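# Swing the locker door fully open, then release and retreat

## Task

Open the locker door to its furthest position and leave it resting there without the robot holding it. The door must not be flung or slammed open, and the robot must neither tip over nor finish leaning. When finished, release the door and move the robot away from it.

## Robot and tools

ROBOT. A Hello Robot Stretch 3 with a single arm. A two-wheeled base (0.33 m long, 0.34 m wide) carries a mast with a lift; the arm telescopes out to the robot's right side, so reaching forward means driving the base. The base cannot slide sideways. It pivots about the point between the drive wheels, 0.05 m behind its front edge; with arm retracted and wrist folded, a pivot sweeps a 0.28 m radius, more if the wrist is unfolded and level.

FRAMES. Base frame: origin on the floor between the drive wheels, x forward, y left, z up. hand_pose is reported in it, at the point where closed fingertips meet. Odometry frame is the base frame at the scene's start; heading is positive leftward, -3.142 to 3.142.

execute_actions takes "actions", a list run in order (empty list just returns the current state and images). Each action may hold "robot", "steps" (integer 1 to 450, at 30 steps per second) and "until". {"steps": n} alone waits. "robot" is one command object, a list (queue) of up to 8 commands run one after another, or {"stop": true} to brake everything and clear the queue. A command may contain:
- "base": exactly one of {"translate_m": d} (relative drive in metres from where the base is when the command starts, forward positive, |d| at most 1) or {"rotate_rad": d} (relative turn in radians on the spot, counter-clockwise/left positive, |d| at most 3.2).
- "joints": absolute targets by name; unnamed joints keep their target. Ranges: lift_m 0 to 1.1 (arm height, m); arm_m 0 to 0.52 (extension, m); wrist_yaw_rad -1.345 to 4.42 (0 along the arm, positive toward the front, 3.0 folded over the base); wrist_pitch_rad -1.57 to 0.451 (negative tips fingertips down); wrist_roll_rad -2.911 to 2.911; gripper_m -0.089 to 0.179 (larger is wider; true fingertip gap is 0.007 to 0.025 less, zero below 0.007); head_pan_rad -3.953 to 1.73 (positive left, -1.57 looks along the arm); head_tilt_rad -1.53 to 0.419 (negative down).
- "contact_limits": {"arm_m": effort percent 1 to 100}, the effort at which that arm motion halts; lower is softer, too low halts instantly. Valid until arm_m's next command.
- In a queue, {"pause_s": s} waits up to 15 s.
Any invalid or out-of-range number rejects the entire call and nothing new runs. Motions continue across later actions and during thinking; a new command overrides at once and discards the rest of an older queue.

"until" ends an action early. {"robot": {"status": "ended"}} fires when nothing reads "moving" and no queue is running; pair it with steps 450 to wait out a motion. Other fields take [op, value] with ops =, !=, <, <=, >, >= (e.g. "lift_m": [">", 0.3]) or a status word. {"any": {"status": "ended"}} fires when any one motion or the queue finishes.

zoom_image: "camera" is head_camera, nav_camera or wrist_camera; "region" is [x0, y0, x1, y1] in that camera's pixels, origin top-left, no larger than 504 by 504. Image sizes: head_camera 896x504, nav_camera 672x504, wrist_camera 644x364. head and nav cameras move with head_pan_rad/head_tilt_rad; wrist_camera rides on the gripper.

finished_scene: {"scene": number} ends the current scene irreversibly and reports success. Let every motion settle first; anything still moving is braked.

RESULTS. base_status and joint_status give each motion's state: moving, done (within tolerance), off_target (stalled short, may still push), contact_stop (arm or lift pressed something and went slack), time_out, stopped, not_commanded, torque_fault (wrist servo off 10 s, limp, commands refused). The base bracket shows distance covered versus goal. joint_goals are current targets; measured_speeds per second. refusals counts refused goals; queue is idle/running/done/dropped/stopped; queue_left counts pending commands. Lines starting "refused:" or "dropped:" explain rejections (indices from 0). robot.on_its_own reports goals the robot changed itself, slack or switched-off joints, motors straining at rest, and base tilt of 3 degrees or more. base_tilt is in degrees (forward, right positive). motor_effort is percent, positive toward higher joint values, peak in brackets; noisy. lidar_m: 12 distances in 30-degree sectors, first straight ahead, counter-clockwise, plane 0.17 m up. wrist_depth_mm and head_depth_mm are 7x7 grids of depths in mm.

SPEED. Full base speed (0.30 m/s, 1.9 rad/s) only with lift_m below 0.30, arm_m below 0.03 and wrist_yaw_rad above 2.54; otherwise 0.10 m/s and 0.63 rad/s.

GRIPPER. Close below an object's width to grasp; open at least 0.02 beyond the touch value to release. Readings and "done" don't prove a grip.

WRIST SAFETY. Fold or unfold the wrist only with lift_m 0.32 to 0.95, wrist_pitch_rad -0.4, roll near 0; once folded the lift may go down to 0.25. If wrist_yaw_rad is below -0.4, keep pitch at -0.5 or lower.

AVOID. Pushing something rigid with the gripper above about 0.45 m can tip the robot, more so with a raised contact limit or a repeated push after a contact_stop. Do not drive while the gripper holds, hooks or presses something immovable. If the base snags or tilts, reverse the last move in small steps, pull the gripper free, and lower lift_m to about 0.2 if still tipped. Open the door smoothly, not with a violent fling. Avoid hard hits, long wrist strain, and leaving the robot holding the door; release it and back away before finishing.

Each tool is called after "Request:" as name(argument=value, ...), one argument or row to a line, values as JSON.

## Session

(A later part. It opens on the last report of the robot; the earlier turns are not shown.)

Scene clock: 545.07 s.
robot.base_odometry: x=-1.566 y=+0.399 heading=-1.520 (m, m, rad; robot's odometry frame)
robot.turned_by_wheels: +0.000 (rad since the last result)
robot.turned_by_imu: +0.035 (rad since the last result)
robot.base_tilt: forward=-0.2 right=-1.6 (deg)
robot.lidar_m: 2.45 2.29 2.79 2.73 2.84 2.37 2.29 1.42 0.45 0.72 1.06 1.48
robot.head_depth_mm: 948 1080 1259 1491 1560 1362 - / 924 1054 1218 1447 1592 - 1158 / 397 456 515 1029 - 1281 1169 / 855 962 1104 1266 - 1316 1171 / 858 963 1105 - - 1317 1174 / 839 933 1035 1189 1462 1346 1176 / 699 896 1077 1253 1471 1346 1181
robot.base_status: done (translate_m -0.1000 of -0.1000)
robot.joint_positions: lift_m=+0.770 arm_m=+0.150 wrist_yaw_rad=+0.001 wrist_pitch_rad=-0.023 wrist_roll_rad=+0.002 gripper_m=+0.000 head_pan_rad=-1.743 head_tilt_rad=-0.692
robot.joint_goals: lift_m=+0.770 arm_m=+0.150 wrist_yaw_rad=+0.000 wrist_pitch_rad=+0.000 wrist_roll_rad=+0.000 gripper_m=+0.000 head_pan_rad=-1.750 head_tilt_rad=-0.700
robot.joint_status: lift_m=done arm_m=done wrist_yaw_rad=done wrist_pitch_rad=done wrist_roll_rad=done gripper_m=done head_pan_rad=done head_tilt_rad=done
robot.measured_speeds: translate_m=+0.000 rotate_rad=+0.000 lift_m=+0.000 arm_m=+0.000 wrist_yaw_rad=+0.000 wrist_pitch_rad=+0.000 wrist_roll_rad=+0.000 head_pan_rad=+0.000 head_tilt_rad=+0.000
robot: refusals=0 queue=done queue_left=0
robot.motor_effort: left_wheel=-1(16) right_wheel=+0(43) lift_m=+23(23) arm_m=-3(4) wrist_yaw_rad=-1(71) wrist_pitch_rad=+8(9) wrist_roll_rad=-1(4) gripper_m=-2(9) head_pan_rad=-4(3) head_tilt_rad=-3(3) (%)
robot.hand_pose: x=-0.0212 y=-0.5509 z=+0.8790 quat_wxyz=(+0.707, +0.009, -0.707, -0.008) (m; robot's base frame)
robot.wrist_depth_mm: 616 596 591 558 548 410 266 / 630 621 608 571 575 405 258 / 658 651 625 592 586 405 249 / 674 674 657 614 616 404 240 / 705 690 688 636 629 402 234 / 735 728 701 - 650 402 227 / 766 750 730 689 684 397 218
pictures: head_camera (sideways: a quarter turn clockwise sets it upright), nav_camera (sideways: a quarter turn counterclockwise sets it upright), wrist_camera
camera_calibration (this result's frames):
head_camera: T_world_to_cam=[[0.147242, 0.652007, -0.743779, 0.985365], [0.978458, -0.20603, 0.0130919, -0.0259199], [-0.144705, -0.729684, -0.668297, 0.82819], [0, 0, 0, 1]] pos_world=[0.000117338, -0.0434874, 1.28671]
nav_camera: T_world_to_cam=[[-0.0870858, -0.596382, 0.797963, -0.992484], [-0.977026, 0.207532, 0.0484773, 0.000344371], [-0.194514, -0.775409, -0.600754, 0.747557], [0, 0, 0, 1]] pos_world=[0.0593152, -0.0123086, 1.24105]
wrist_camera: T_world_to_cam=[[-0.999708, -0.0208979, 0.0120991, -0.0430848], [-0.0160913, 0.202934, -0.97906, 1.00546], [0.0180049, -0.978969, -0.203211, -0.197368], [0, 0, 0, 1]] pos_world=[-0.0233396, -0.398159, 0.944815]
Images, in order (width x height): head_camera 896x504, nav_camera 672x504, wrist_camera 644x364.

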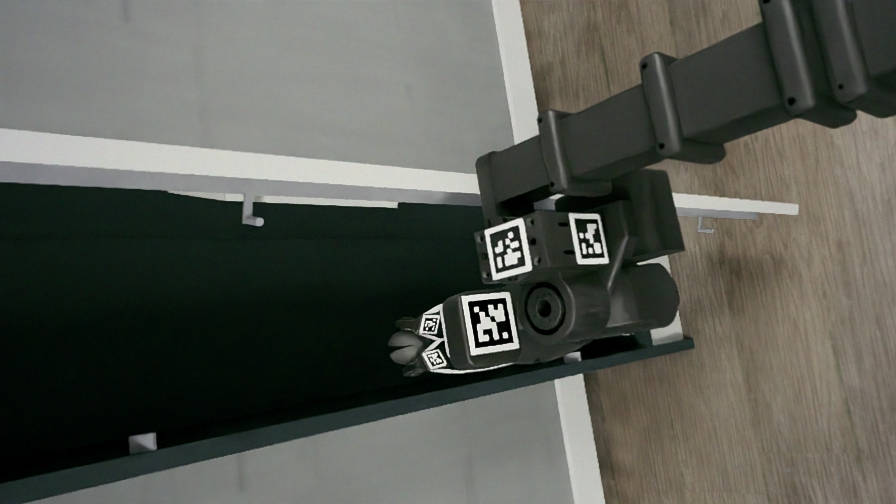

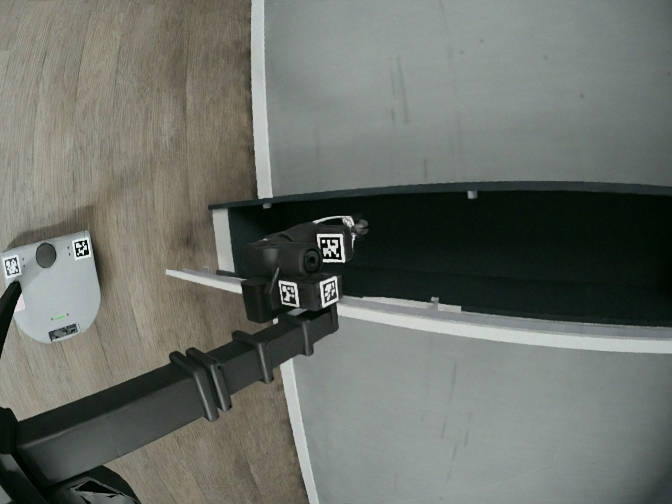

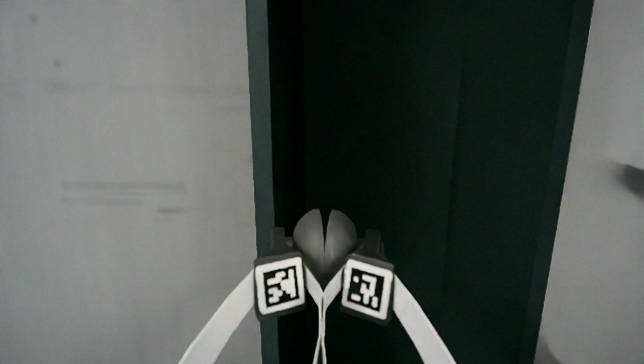

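Request:
execute_actions(
  actions=[
    {"robot": {"joints": {"wrist_yaw_rad": -0.35, "lift_m": 0.73, "head_pan_rad": -1.85}}, "steps": 12},
    {"robot": {"base": {"translate_m": -0.085}}, "steps": 120, "until": {"robot": {"status": "ended"}}},
  ],
)

Scene clock: 596.33 s.
robot.base_odometry: x=-1.570 y=+0.484 heading=-1.520 (m, m, rad; robot's odometry frame)
robot.turned_by_wheels: +0.000 (rad since the last result)
robot.turned_by_imu: +0.001 (rad since the last result)
robot.base_tilt: forward=-0.1 right=-1.6 (deg)
robot.lidar_m: 2.53 2.37 2.80 2.73 2.85 2.28 2.21 1.42 0.43 0.57 1.06 1.47
robot.head_depth_mm: 1006 1148 1338 1618 1563 1334 1192 / 975 1106 1288 1543 1561 1364 - / 914 1054 1217 1450 1605 - 1170 / 380 430 495 582 - 968 1153 / 574 681 837 1104 - 1292 1173 / 825 945 1076 1243 1367 1291 1177 / 821 915 1039 1168 1283 1317 1179
robot.base_status: done (translate_m -0.0850 of -0.0850)
robot.joint_positions: lift_m=+0.730 arm_m=+0.150 wrist_yaw_rad=-0.348 wrist_pitch_rad=-0.022 wrist_roll_rad=+0.002 gripper_m=+0.000 head_pan_rad=-1.843 head_tilt_rad=-0.692
robot.joint_goals: lift_m=+0.730 arm_m=+0.150 wrist_yaw_rad=-0.350 wrist_pitch_rad=+0.000 wrist_roll_rad=+0.000 gripper_m=+0.000 head_pan_rad=-1.850 head_tilt_rad=-0.700
robot.joint_status: lift_m=done arm_m=done wrist_yaw_rad=done wrist_pitch_rad=done wrist_roll_rad=done gripper_m=done head_pan_rad=done head_tilt_rad=done
robot.measured_speeds: translate_m=+0.000 rotate_rad=+0.000 lift_m=+0.000 arm_m=+0.000 wrist_yaw_rad=+0.000 wrist_pitch_rad=+0.000 wrist_roll_rad=+0.000 head_pan_rad=+0.000 head_tilt_rad=+0.000
robot: refusals=0 queue=done queue_left=0
robot.motor_effort: left_wheel=-1(4) right_wheel=+1(14) lift_m=+24(22) arm_m=-3(3) wrist_yaw_rad=-2(16) wrist_pitch_rad=+8(8) wrist_roll_rad=-1(1) gripper_m=-3(3) head_pan_rad=-3(9) head_tilt_rad=-3(4) (%)
robot.hand_pose: x=-0.1087 y=-0.5355 z=+0.8393 quat_wxyz=(+0.695, -0.115, -0.698, -0.130) (m; robot's base frame)
robot.wrist_depth_mm: 423 510 544 283 122 87 73 / 420 527 557 292 142 92 75 / 409 540 581 301 159 107 78 / 404 559 597 311 161 94 79 / 393 577 616 317 163 95 82 / 384 588 630 - 155 96 83 / 375 607 680 382 183 97 84
pictures: head_camera (sideways: a quarter turn clockwise sets it upright), nav_camera (sideways: a quarter turn counterclockwise sets it upright), wrist_camera
camera_calibration (this result's frames):
head_camera: T_world_to_cam=[[0.21132, 0.634143, -0.743779, 0.984974], [0.953134, -0.302264, 0.0130919, -0.0257655], [-0.216516, -0.711688, -0.668297, 0.828628], [0, 0, 0, 1]] pos_world=[-0.00417551, -0.0426774, 1.28671]
nav_camera: T_world_to_cam=[[-0.145932, -0.584773, 0.797963, -0.992125], [-0.95156, 0.303616, 0.0484773, 0.000189019], [-0.270623, -0.752235, -0.600754, 0.748021], [0, 0, 0, 1]] pos_world=[0.0578283, -0.017537, 1.24105]
wrist_camera: T_world_to_cam=[[-0.946485, 0.322519, 0.0121227, 0.0598917], [0.0539339, 0.195087, -0.979302, 0.965673], [-0.318209, -0.926241, -0.202042, -0.1981], [0, 0, 0, 1]] pos_world=[-0.0584331, -0.391196, 0.904934]
Images, in order (width x height): head_camera 896x504, nav_camera 672x504, wrist_camera 644x364.

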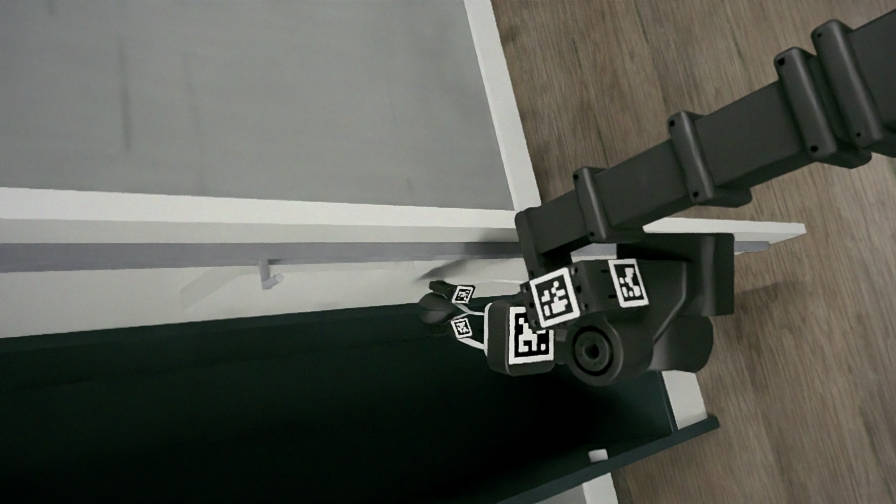

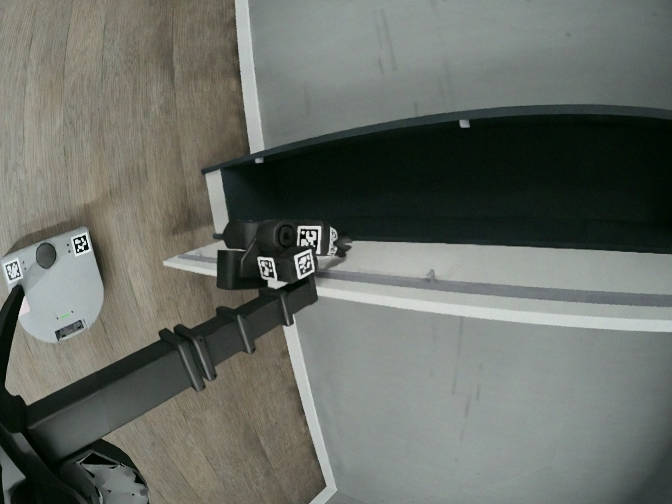

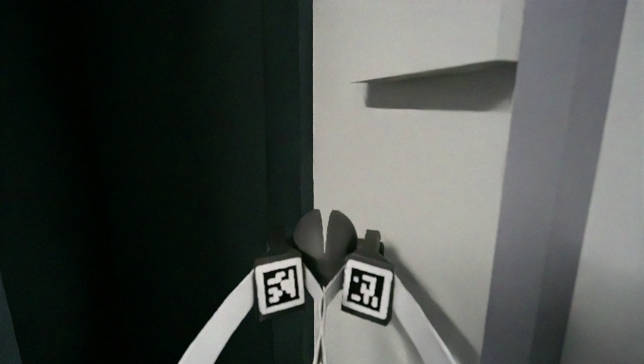

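Request:
execute_actions(
  actions=[
    {"robot": [{"base": {"translate_m": -0.02}}, {"joints": {"wrist_yaw_rad": -0.355}}, {"base": {"translate_m": -0.02}}, {"joints": {"wrist_yaw_rad": -0.36}}, {"base": {"translate_m": -0.02}}, {"joints": {"wrist_yaw_rad": -0.365}}, {"base": {"translate_m": -0.02}}, {"joints": {"wrist_yaw_rad": -0.37}}], "steps": 300, "until": {"robot": {"status": "ended"}}},
  ],
)

Scene clock: 633.00 s.
robot.base_odometry: x=-1.574 y=+0.564 heading=-1.520 (m, m, rad; robot's odometry frame)
robot.turned_by_wheels: +0.000 (rad since the last result)
robot.turned_by_imu: +0.003 (rad since the last result)
robot.base_tilt: forward=-0.2 right=-1.7 (deg)
robot.lidar_m: 2.62 2.43 2.79 2.73 2.85 2.19 2.12 1.41 0.47 0.56 0.75 1.47
robot.head_depth_mm: 1004 1147 1335 1610 1566 1338 1191 / 971 1106 1281 1539 1560 1364 - / 394 443 519 639 1548 - 1171 / 434 487 545 661 - 1173 1174 / 487 542 653 792 - 1288 1170 / 553 649 906 1228 1363 1288 1177 / 810 917 1041 1197 1329 1267 1179
robot.base_status: done (translate_m -0.0200 of -0.0200)
robot.joint_positions: lift_m=+0.730 arm_m=+0.150 wrist_yaw_rad=-0.368 wrist_pitch_rad=-0.022 wrist_roll_rad=+0.002 gripper_m=+0.000 head_pan_rad=-1.843 head_tilt_rad=-0.692
robot.joint_goals: lift_m=+0.730 arm_m=+0.150 wrist_yaw_rad=-0.370 wrist_pitch_rad=+0.000 wrist_roll_rad=+0.000 gripper_m=+0.000 head_pan_rad=-1.850 head_tilt_rad=-0.700
robot.joint_status: lift_m=done arm_m=done wrist_yaw_rad=done wrist_pitch_rad=done wrist_roll_rad=done gripper_m=done head_pan_rad=done head_tilt_rad=done
robot.measured_speeds: translate_m=+0.000 rotate_rad=+0.000 lift_m=+0.000 arm_m=+0.000 wrist_yaw_rad=+0.000 wrist_pitch_rad=+0.000 wrist_roll_rad=+0.000 head_pan_rad=+0.000 head_tilt_rad=+0.000
robot: refusals=0 queue=done queue_left=0
robot.motor_effort: left_wheel=-1(5) right_wheel=+1(8) lift_m=+24(23) arm_m=-2(3) wrist_yaw_rad=-1(10) wrist_pitch_rad=+8(8) wrist_roll_rad=-1(1) gripper_m=-2(3) head_pan_rad=-3(3) head_tilt_rad=-3(3) (%)
robot.hand_pose: x=-0.1134 y=-0.5336 z=+0.8393 quat_wxyz=(+0.693, -0.121, -0.697, -0.137) (m; robot's base frame)
robot.wrist_depth_mm: 480 513 261 165 129 108 99 / 494 527 273 182 145 114 101 / 496 538 285 202 156 127 104 / 516 557 301 210 161 131 107 / 534 574 321 214 164 134 110 / 541 590 630 - 162 125 113 / 546 599 332 242 180 128 116
pictures: head_camera (sideways: a quarter turn clockwise sets it upright), nav_camera (sideways: a quarter turn counterclockwise sets it upright), wrist_camera
camera_calibration (this result's frames):
head_camera: T_world_to_cam=[[0.211343, 0.634135, -0.743779, 0.984973], [0.953123, -0.3023, 0.0130919, -0.0257654], [-0.216542, -0.71168, -0.668297, 0.828628], [0, 0, 0, 1]] pos_world=[-0.00417709, -0.042677, 1.28671]
nav_camera: T_world_to_cam=[[-0.145954, -0.584767, 0.797963, -0.992125], [-0.951549, 0.303652, 0.0484773, 0.00018895], [-0.270651, -0.752225, -0.600754, 0.748022], [0, 0, 0, 1]] pos_world=[0.0578276, -0.0175389, 1.24105]
wrist_camera: T_world_to_cam=[[-0.939967, 0.341051, 0.0121229, 0.0654729], [0.0577547, 0.193987, -0.979303, 0.965414], [-0.336344, -0.919812, -0.202039, -0.196516], [0, 0, 0, 1]] pos_world=[-0.0603119, -0.390365, 0.904935]
Images, in order (width x height): head_camera 896x504, nav_camera 672x504, wrist_camera 644x364.

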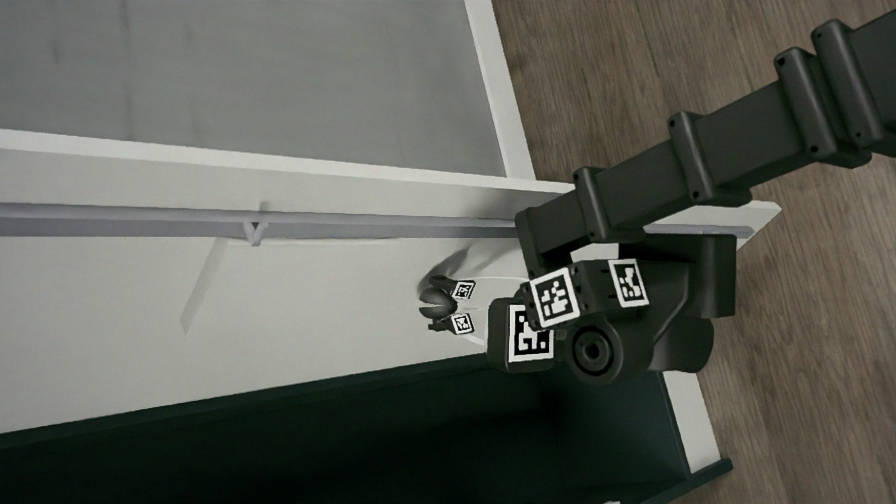

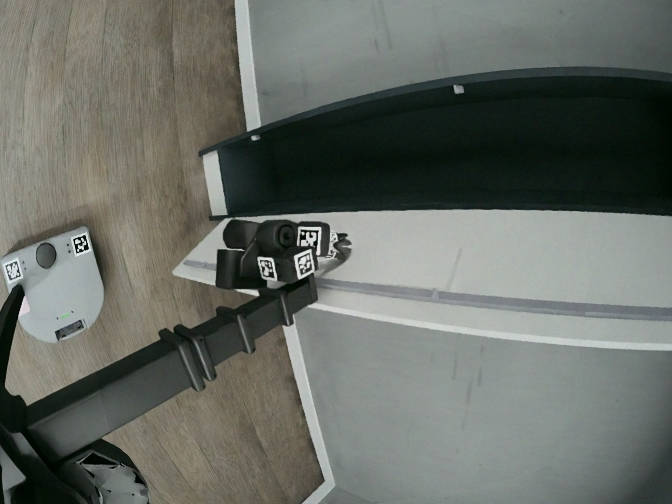

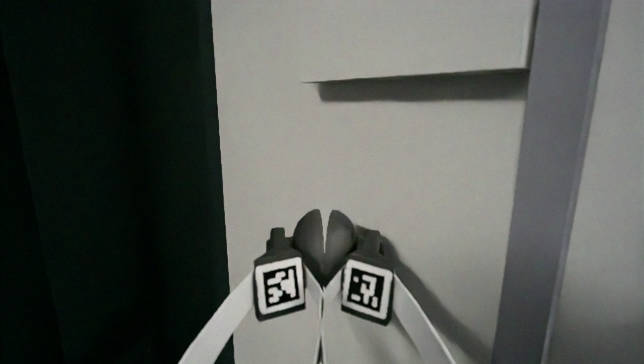

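Request:
execute_actions(
  actions=[
    {"robot": [{"base": {"translate_m": -0.032}, "joints": {"arm_m": 0.167}, "contact_limits": {"arm_m": 7}}, {"base": {"translate_m": -0.029}, "joints": {"arm_m": 0.189}, "contact_limits": {"arm_m": 7}}, {"base": {"translate_m": -0.025}, "joints": {"arm_m": 0.217}, "contact_limits": {"arm_m": 7}}], "steps": 100, "until": {"robot": {"wrist_yaw_rad": [">", -0.343]}}},
    {"robot": {"stop": true}, "steps": 30, "until": {"robot": {"status": "ended"}}},
  ],
)

Scene clock: 701.57 s.
robot.base_odometry: x=-1.577 y=+0.627 heading=-1.520 (m, m, rad; robot's odometry frame)
robot.turned_by_wheels: +0.000 (rad since the last result)
robot.turned_by_imu: +0.002 (rad since the last result)
robot.base_tilt: forward=-0.2 right=-1.5 (deg)
robot.lidar_m: 2.68 2.49 2.81 2.73 2.84 2.12 2.07 1.41 0.55 0.59 0.75 1.47
robot.head_depth_mm: 1001 1144 1337 1611 1563 1334 1197 / 970 1106 1281 1535 1563 1369 - / 458 521 612 749 1565 - 1170 / 477 534 603 721 - 1217 1173 / 502 556 647 785 - 1289 1173 / 525 601 703 836 1340 1292 1177 / 551 648 1017 1196 1330 1266 1177
robot.base_status: moving (translate_m -0.0024 of -0.0024)
robot.joint_positions: lift_m=+0.730 arm_m=+0.191 wrist_yaw_rad=-0.369 wrist_pitch_rad=-0.023 wrist_roll_rad=+0.002 gripper_m=+0.000 head_pan_rad=-1.843 head_tilt_rad=-0.692
robot.joint_goals: lift_m=+0.730 arm_m=+0.191 wrist_yaw_rad=-0.370 wrist_pitch_rad=+0.000 wrist_roll_rad=+0.000 gripper_m=+0.000 head_pan_rad=-1.850 head_tilt_rad=-0.700
robot.joint_status: lift_m=done arm_m=stopped wrist_yaw_rad=done wrist_pitch_rad=done wrist_roll_rad=done gripper_m=done head_pan_rad=done head_tilt_rad=done
robot.measured_speeds: translate_m=+0.000 rotate_rad=+0.000 lift_m=+0.000 arm_m=+0.000 wrist_yaw_rad=+0.000 wrist_pitch_rad=+0.000 wrist_roll_rad=+0.000 head_pan_rad=+0.000 head_tilt_rad=+0.000
robot: refusals=0 queue=stopped queue_left=0
robot.motor_effort: left_wheel=-1(5) right_wheel=+0(11) lift_m=+24(24) arm_m=+2(7) wrist_yaw_rad=-1(7) wrist_pitch_rad=+8(8) wrist_roll_rad=+0(0) gripper_m=-1(3) head_pan_rad=-3(3) head_tilt_rad=-3(3) (%)
robot.contact_limits: arm_m 7 (drawing in: default 21, maximum 34; extending or still: default 28, maximum 46)
robot.hand_pose: x=-0.1136 y=-0.5746 z=+0.8390 quat_wxyz=(+0.693, -0.121, -0.697, -0.138) (m; robot's base frame)
robot.wrist_depth_mm: 446 217 190 152 137 125 123 / 458 226 197 162 154 140 127 / 473 236 206 183 163 148 131 / 479 248 214 188 168 152 135 / 499 272 223 192 173 157 139 / 509 287 239 - 176 162 144 / 525 542 240 212 188 164 150
pictures: head_camera (sideways: a quarter turn clockwise sets it upright), nav_camera (sideways: a quarter turn counterclockwise sets it upright), wrist_camera
camera_calibration (this result's frames):
head_camera: T_world_to_cam=[[0.211365, 0.634127, -0.743779, 0.984973], [0.953113, -0.302332, 0.0130919, -0.0257653], [-0.216566, -0.711673, -0.668297, 0.828628], [0, 0, 0, 1]] pos_world=[-0.00417854, -0.0426767, 1.28671]
nav_camera: T_world_to_cam=[[-0.145974, -0.584762, 0.797963, -0.992125], [-0.951539, 0.303684, 0.0484773, 0.000188896], [-0.270676, -0.752216, -0.600754, 0.748022], [0, 0, 0, 1]] pos_world=[0.057827, -0.0175407, 1.24105]
wrist_camera: T_world_to_cam=[[-0.939727, 0.341712, 0.0121048, 0.0797136], [0.0582149, 0.194778, -0.979118, 0.973491], [-0.336934, -0.919399, -0.202931, -0.233366], [0, 0, 0, 1]] pos_world=[-0.0603918, -0.43141, 0.904841]
Images, in order (width x height): head_camera 896x504, nav_camera 672x504, wrist_camera 644x364.

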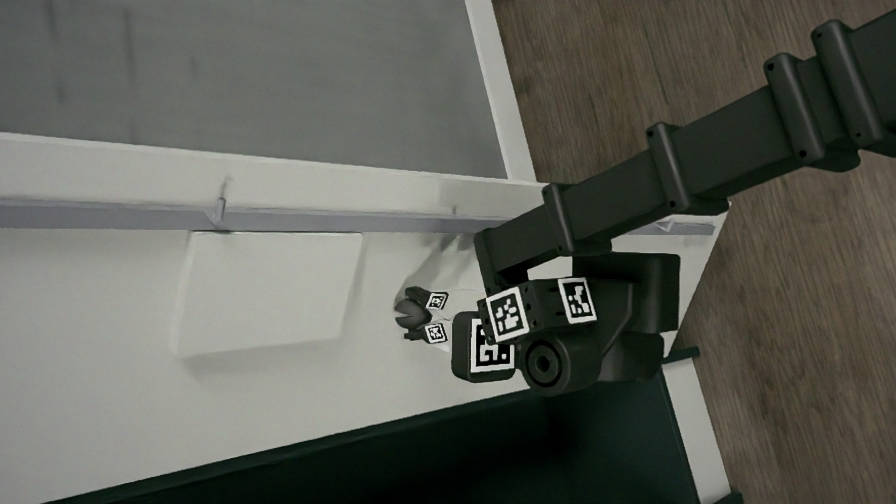

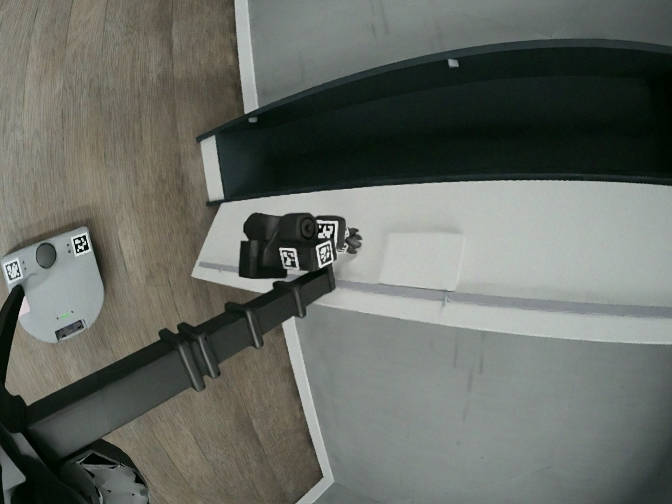

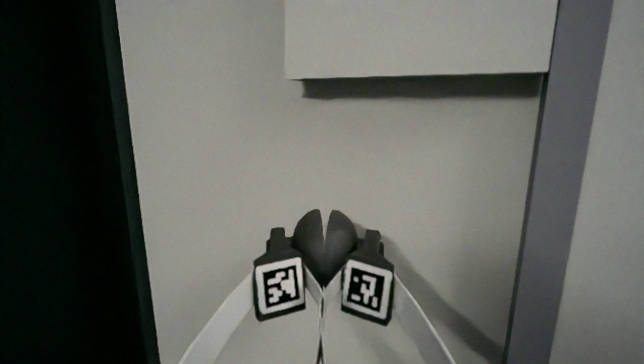

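Request:
execute_actions(
  actions=[
    {"robot": {"base": {"translate_m": -0.07}}, "steps": 1},
    {"robot": [{"joints": {"arm_m": 0.23}, "contact_limits": {"arm_m": 9}}, {"joints": {"arm_m": 0.27}, "contact_limits": {"arm_m": 9}}, {"joints": {"arm_m": 0.305}, "contact_limits": {"arm_m": 9}}, {"joints": {"arm_m": 0.335}, "contact_limits": {"arm_m": 9}}], "steps": 240, "until": {"robot": {"status": "ended"}}},
  ],
)

Scene clock: 731.10 s.
robot.base_odometry: x=-1.581 y=+0.697 heading=-1.520 (m, m, rad; robot's odometry frame)
robot.turned_by_wheels: +0.000 (rad since the last result)
robot.turned_by_imu: +0.002 (rad since the last result)
robot.base_tilt: forward=-0.1 right=-1.7 (deg)
robot.lidar_m: 2.75 2.55 2.82 2.73 2.77 2.06 1.99 1.41 0.70 0.69 0.74 1.47
robot.head_depth_mm: 1001 1145 1340 1618 1555 1335 1210 / 970 1107 1285 1532 1564 1381 - / 940 1065 1232 1461 1606 - 1148 / 589 662 769 886 1124 1314 1175 / 581 635 742 - 1125 1315 1176 / 569 634 730 826 1057 1283 1178 / 559 626 711 871 1326 1264 1182
robot.base_status: done (translate_m -0.0700 of -0.0700)
robot.joint_positions: lift_m=+0.730 arm_m=+0.281 wrist_yaw_rad=-0.365 wrist_pitch_rad=-0.025 wrist_roll_rad=+0.002 gripper_m=+0.000 head_pan_rad=-1.843 head_tilt_rad=-0.692
robot.joint_goals: lift_m=+0.730 arm_m=+0.281 wrist_yaw_rad=-0.370 wrist_pitch_rad=+0.000 wrist_roll_rad=+0.000 gripper_m=+0.000 head_pan_rad=-1.850 head_tilt_rad=-0.700
robot.joint_status: lift_m=done arm_m=contact_stop wrist_yaw_rad=done wrist_pitch_rad=done wrist_roll_rad=done gripper_m=done head_pan_rad=done head_tilt_rad=done
robot.measured_speeds: translate_m=+0.000 rotate_rad=+0.000 lift_m=+0.000 arm_m=-0.001 wrist_yaw_rad=+0.000 wrist_pitch_rad=+0.000 wrist_roll_rad=+0.000 head_pan_rad=+0.000 head_tilt_rad=+0.000
robot: refusals=0 queue=dropped queue_left=0
robot.on_its_own: arm_m is slack since a contact_stop, until your next command for it (your +0.305 is given up)
robot.motor_effort: left_wheel=+1(7) right_wheel=-5(12) lift_m=+24(23) arm_m=+0(12) wrist_yaw_rad=-3(5) wrist_pitch_rad=+8(9) wrist_roll_rad=-1(1) gripper_m=-2(2) head_pan_rad=-3(3) head_tilt_rad=-3(3) (%)
robot.contact_limits: arm_m 9 (drawing in: default 21, maximum 34; extending or still: default 28, maximum 46)
robot.hand_pose: x=-0.1127 y=-0.6648 z=+0.8386 quat_wxyz=(+0.693, -0.120, -0.697, -0.137) (m; robot's base frame)
robot.wrist_depth_mm: 137 142 148 141 150 166 635 / 141 147 154 162 164 184 665 / 145 151 160 169 180 192 698 / 150 156 166 176 187 201 730 / 155 161 171 178 193 209 776 / 159 167 176 - 202 219 802 / 165 173 186 196 209 230 840
pictures: head_camera (sideways: a quarter turn clockwise sets it upright), nav_camera (sideways: a quarter turn counterclockwise sets it upright), wrist_camera
dropped: robot: command 2 of its queue: arm_m: contact_stop
camera_calibration (this result's frames):
head_camera: T_world_to_cam=[[0.21147, 0.634206, -0.743682, 0.984846], [0.953076, -0.302448, 0.0130868, -0.0257585], [-0.216625, -0.711553, -0.668405, 0.828769], [0, 0, 0, 1]] pos_world=[-0.00418305, -0.0426733, 1.2867]
nav_camera: T_world_to_cam=[[-0.146075, -0.584856, 0.797875, -0.99201], [-0.951504, 0.303791, 0.0484826, 0.000181752], [-0.270743, -0.7521, -0.60087, 0.748173], [0, 0, 0, 1]] pos_world=[0.0578273, -0.0175383, 1.24105]
wrist_camera: T_world_to_cam=[[-0.94096, 0.338304, 0.0120713, 0.109009], [0.0580736, 0.196452, -0.978792, 0.991443], [-0.3335, -0.920303, -0.2045, -0.315037], [0, 0, 0, 1]] pos_world=[-0.0600686, -0.521578, 0.904676]
Images, in order (width x height): head_camera 896x504, nav_camera 672x504, wrist_camera 644x364.

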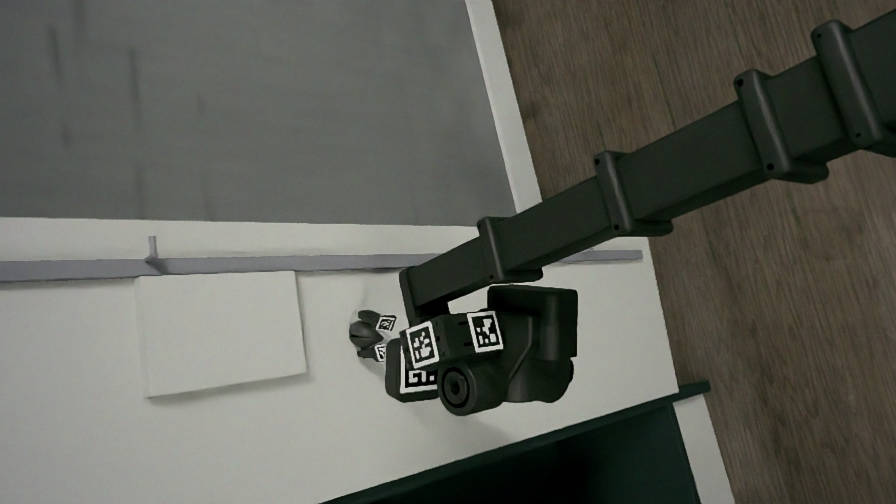

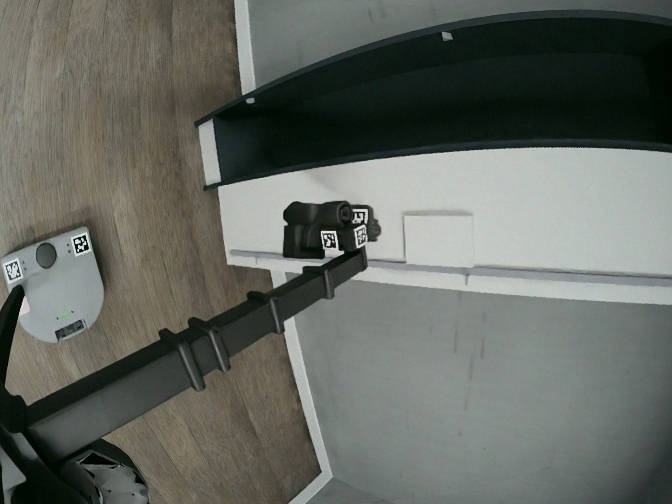

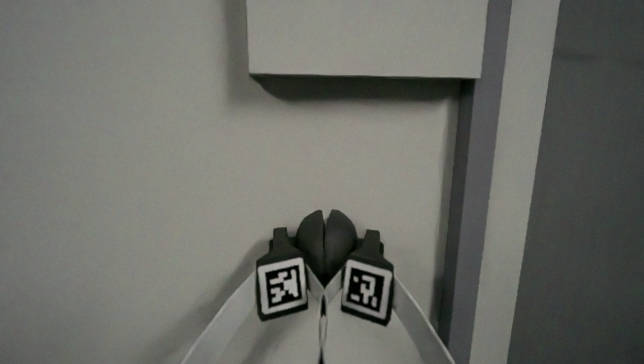

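Request:
execute_actions(
  actions=[
    {"robot": {"joints": {"arm_m": 0.3}, "contact_limits": {"arm_m": 12}}, "steps": 60, "until": {"robot": {"status": "ended"}}},
  ],
)

Scene clock: 740.07 s.
robot.base_odometry: x=-1.581 y=+0.697 heading=-1.519 (m, m, rad; robot's odometry frame)
robot.turned_by_wheels: +0.000 (rad since the last result)
robot.turned_by_imu: +0.001 (rad since the last result)
robot.base_tilt: forward=-0.1 right=-1.7 (deg)
robot.lidar_m: 2.74 2.56 2.82 2.73 2.77 2.06 1.99 1.41 0.70 0.69 0.75 1.46
robot.head_depth_mm: 1003 1143 1341 1606 1561 1340 1213 / 970 1106 1281 1532 1563 1374 - / 941 1064 1230 1458 1606 - 1152 / 589 663 766 885 1119 1317 1173 / 582 636 741 - 1114 1321 1174 / 570 635 733 828 1055 1283 1179 / 560 627 714 879 1324 1269 1179
robot.base_status: done (translate_m -0.0700 of -0.0700)
robot.joint_positions: lift_m=+0.730 arm_m=+0.284 wrist_yaw_rad=-0.365 wrist_pitch_rad=-0.027 wrist_roll_rad=+0.002 gripper_m=+0.000 head_pan_rad=-1.843 head_tilt_rad=-0.692
robot.joint_goals: lift_m=+0.730 arm_m=+0.284 wrist_yaw_rad=-0.370 wrist_pitch_rad=+0.000 wrist_roll_rad=+0.000 gripper_m=+0.000 head_pan_rad=-1.850 head_tilt_rad=-0.700
robot.joint_status: lift_m=done arm_m=contact_stop wrist_yaw_rad=done wrist_pitch_rad=done wrist_roll_rad=done gripper_m=done head_pan_rad=done head_tilt_rad=done
robot.measured_speeds: translate_m=+0.000 rotate_rad=+0.001 lift_m=+0.000 arm_m=-0.015 wrist_yaw_rad=+0.000 wrist_pitch_rad=+0.000 wrist_roll_rad=+0.000 head_pan_rad=+0.000 head_tilt_rad=+0.000
robot: refusals=0 queue=dropped queue_left=0
robot.on_its_own: arm_m is slack since a contact_stop, until your next command for it (your +0.300 is given up)
robot.motor_effort: left_wheel=+3(3) right_wheel=-11(12) lift_m=+24(24) arm_m=+8(18) wrist_yaw_rad=-3(4) wrist_pitch_rad=+9(10) wrist_roll_rad=-1(1) gripper_m=-2(2) head_pan_rad=-3(3) head_tilt_rad=-3(3) (%)
robot.contact_limits: arm_m 12 (drawing in: default 21, maximum 34; extending or still: default 28, maximum 46)
robot.hand_pose: x=-0.1127 y=-0.6672 z=+0.8380 quat_wxyz=(+0.693, -0.119, -0.697, -0.138) (m; robot's base frame)
robot.wrist_depth_mm: 136 141 146 140 148 164 629 / 140 145 152 160 169 173 655 / 144 150 159 167 178 189 692 / 148 155 164 174 185 197 704 / 153 160 169 176 194 207 755 / 158 165 174 - 201 215 810 / 164 172 184 195 206 228 856
pictures: head_camera (sideways: a quarter turn clockwise sets it upright), nav_camera (sideways: a quarter turn counterclockwise sets it upright), wrist_camera
camera_calibration (this result's frames):
head_camera: T_world_to_cam=[[0.211477, 0.63424, -0.743651, 0.984806], [0.953077, -0.302446, 0.0130852, -0.0257564], [-0.216615, -0.711524, -0.66844, 0.828814], [0, 0, 0, 1]] pos_world=[-0.00418276, -0.0426727, 1.2867]
nav_camera: T_world_to_cam=[[-0.146084, -0.584892, 0.797847, -0.991974], [-0.951506, 0.303787, 0.0484843, 0.000179547], [-0.270734, -0.752073, -0.600907, 0.748221], [0, 0, 0, 1]] pos_world=[0.0578281, -0.0175355, 1.24105]
wrist_camera: T_world_to_cam=[[-0.940969, 0.338278, 0.0120249, 0.109855], [0.0588702, 0.198533, -0.978325, 0.99242], [-0.333333, -0.919865, -0.206728, -0.315131], [0, 0, 0, 1]] pos_world=[-0.0600975, -0.524067, 0.904442]
Images, in order (width x height): head_camera 896x504, nav_camera 672x504, wrist_camera 644x364.

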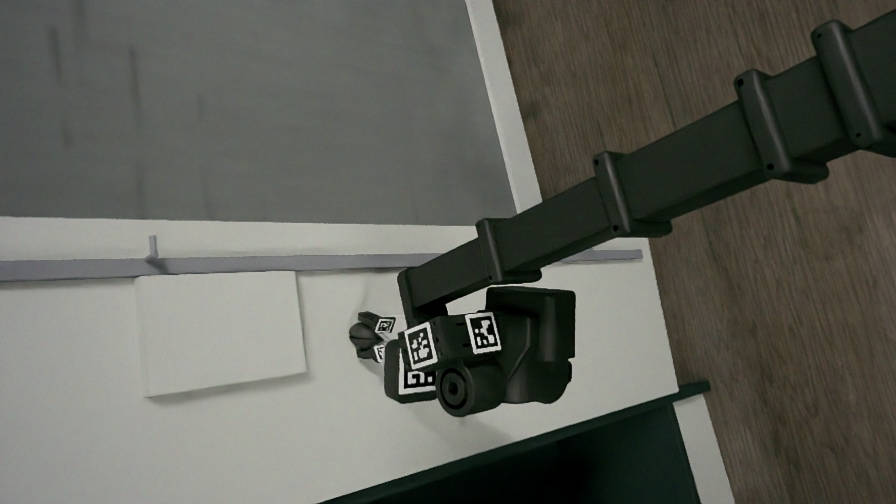

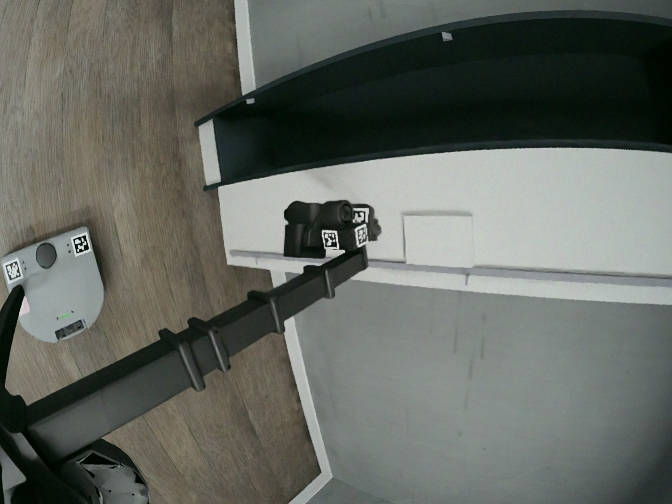

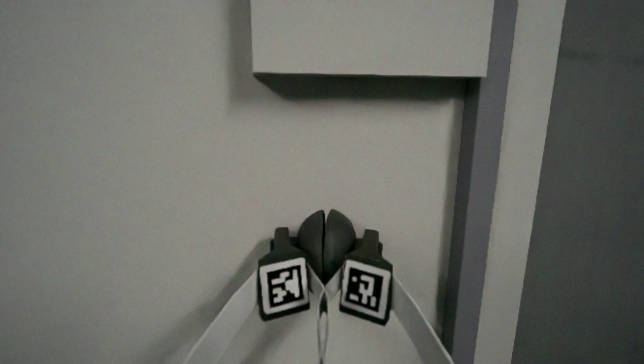

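Request:
execute_actions(
  actions=[
    {"robot": {"joints": {"arm_m": 0.0}}, "steps": 60, "until": {"robot": {"arm_m": ["<", 0.23]}}},
    {"robot": {"joints": {"wrist_yaw_rad": 1.5}}, "steps": 200, "until": {"robot": {"status": "ended"}}},
  ],
)

Scene clock: 751.43 s.
robot.base_odometry: x=-1.581 y=+0.697 heading=-1.520 (m, m, rad; robot's odometry frame)
robot.turned_by_wheels: -0.001 (rad since the last result)
robot.turned_by_imu: +0.001 (rad since the last result)
robot.base_tilt: forward=-0.1 right=-1.6 (deg)
robot.lidar_m: 2.75 2.55 2.81 2.74 2.77 2.06 1.99 1.41 0.70 0.69 0.74 1.47
robot.head_depth_mm: 1002 1146 1337 1615 1555 1336 1192 / 968 1103 1283 1524 1564 1366 - / 940 1062 1225 1459 1564 1361 - / 588 663 772 920 1117 1341 - / 581 635 747 879 1061 1317 1186 / 569 635 730 849 1030 1285 1199 / 558 626 712 869 1331 1264 1201
robot.base_status: done (translate_m -0.0700 of -0.0700)
robot.joint_positions: lift_m=+0.730 arm_m=+0.000 wrist_yaw_rad=+1.499 wrist_pitch_rad=-0.022 wrist_roll_rad=+0.002 gripper_m=+0.000 head_pan_rad=-1.843 head_tilt_rad=-0.692
robot.joint_goals: lift_m=+0.730 arm_m=+0.000 wrist_yaw_rad=+1.500 wrist_pitch_rad=+0.000 wrist_roll_rad=+0.000 gripper_m=+0.000 head_pan_rad=-1.850 head_tilt_rad=-0.700
robot.joint_status: lift_m=done arm_m=done wrist_yaw_rad=done wrist_pitch_rad=done wrist_roll_rad=done gripper_m=done head_pan_rad=done head_tilt_rad=done
robot.measured_speeds: translate_m=+0.000 rotate_rad=+0.000 lift_m=+0.000 arm_m=+0.000 wrist_yaw_rad=+0.000 wrist_pitch_rad=+0.000 wrist_roll_rad=+0.000 head_pan_rad=+0.000 head_tilt_rad=+0.000
robot: refusals=0 queue=done queue_left=0
robot.motor_effort: left_wheel=-1(2) right_wheel=+0(12) lift_m=+24(24) arm_m=-4(5) wrist_yaw_rad=+1(5) wrist_pitch_rad=+8(9) wrist_roll_rad=-1(1) gripper_m=-2(2) head_pan_rad=-3(3) head_tilt_rad=-3(3) (%)
robot.hand_pose: x=+0.2336 y=-0.1638 z=+0.8392 quat_wxyz=(+0.523, +0.488, -0.512, +0.475) (m; robot's base frame)
robot.wrist_depth_mm: - - - - - - - / - - - - - - - / - - - - - - - / - - - - - - - / - - - - - - - / - - - - - - - / - - - - - - -
pictures: head_camera (sideways: a quarter turn clockwise sets it upright), nav_camera (sideways: a quarter turn counterclockwise sets it upright), wrist_camera
camera_calibration (this result's frames):
head_camera: T_world_to_cam=[[0.21148, 0.634239, -0.743651, 0.984806], [0.953076, -0.30245, 0.0130852, -0.0257564], [-0.216618, -0.711523, -0.66844, 0.828814], [0, 0, 0, 1]] pos_world=[-0.00418292, -0.0426726, 1.2867]
nav_camera: T_world_to_cam=[[-0.146086, -0.584892, 0.797847, -0.991974], [-0.951504, 0.30379, 0.0484843, 0.000179543], [-0.270736, -0.752073, -0.600907, 0.748221], [0, 0, 0, 1]] pos_world=[0.057828, -0.0175357, 1.24105]
wrist_camera: T_world_to_cam=[[-0.0522024, -0.998563, 0.0121155, -0.161223], [-0.202736, -0.00128242, -0.979233, 0.902349], [0.977841, -0.0535746, -0.202377, 0.0955446], [0, 0, 0, 1]] pos_world=[0.0810947, -0.154715, 0.904899]
Images, in order (width x height): head_camera 896x504, nav_camera 672x504, wrist_camera 644x364.

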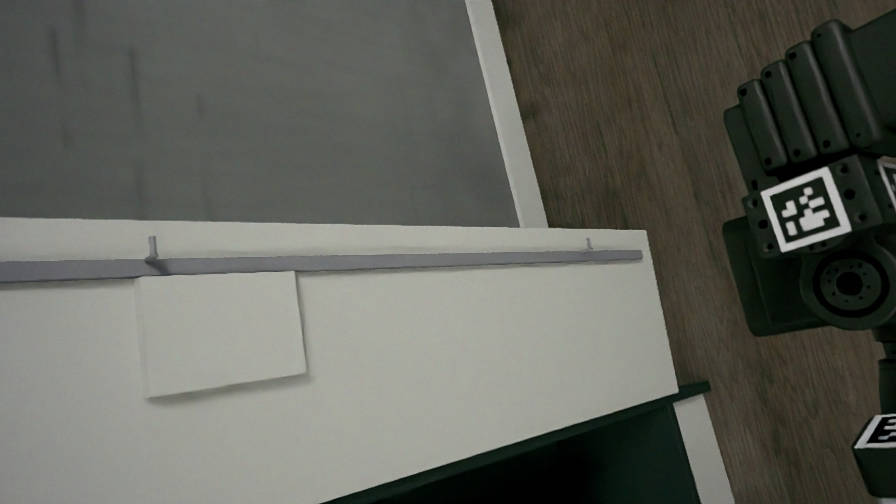

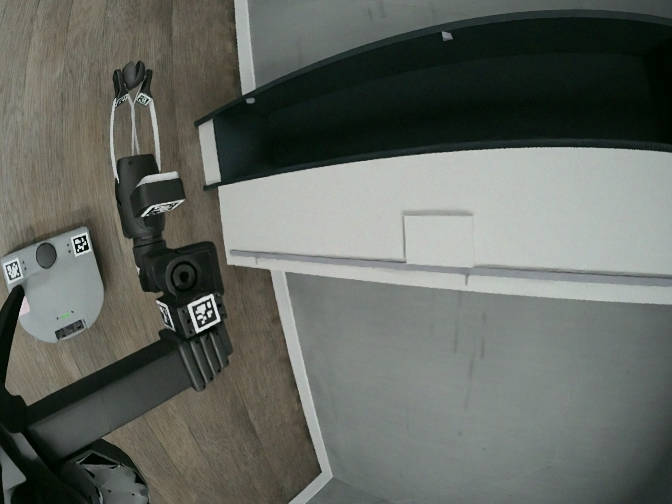

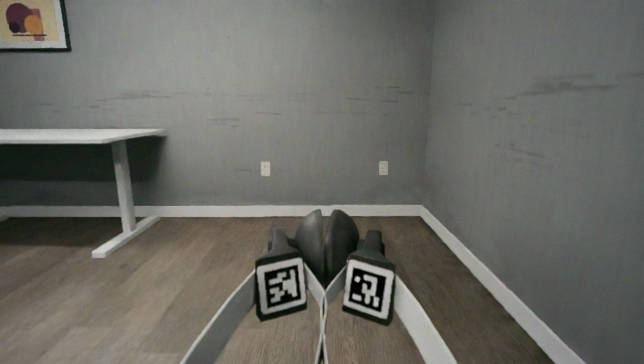

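The door is at its stop and stays open, and the robot is clear of it.

Request:
finished_scene(
  scene=1,
)

The scene is finished: the task was done.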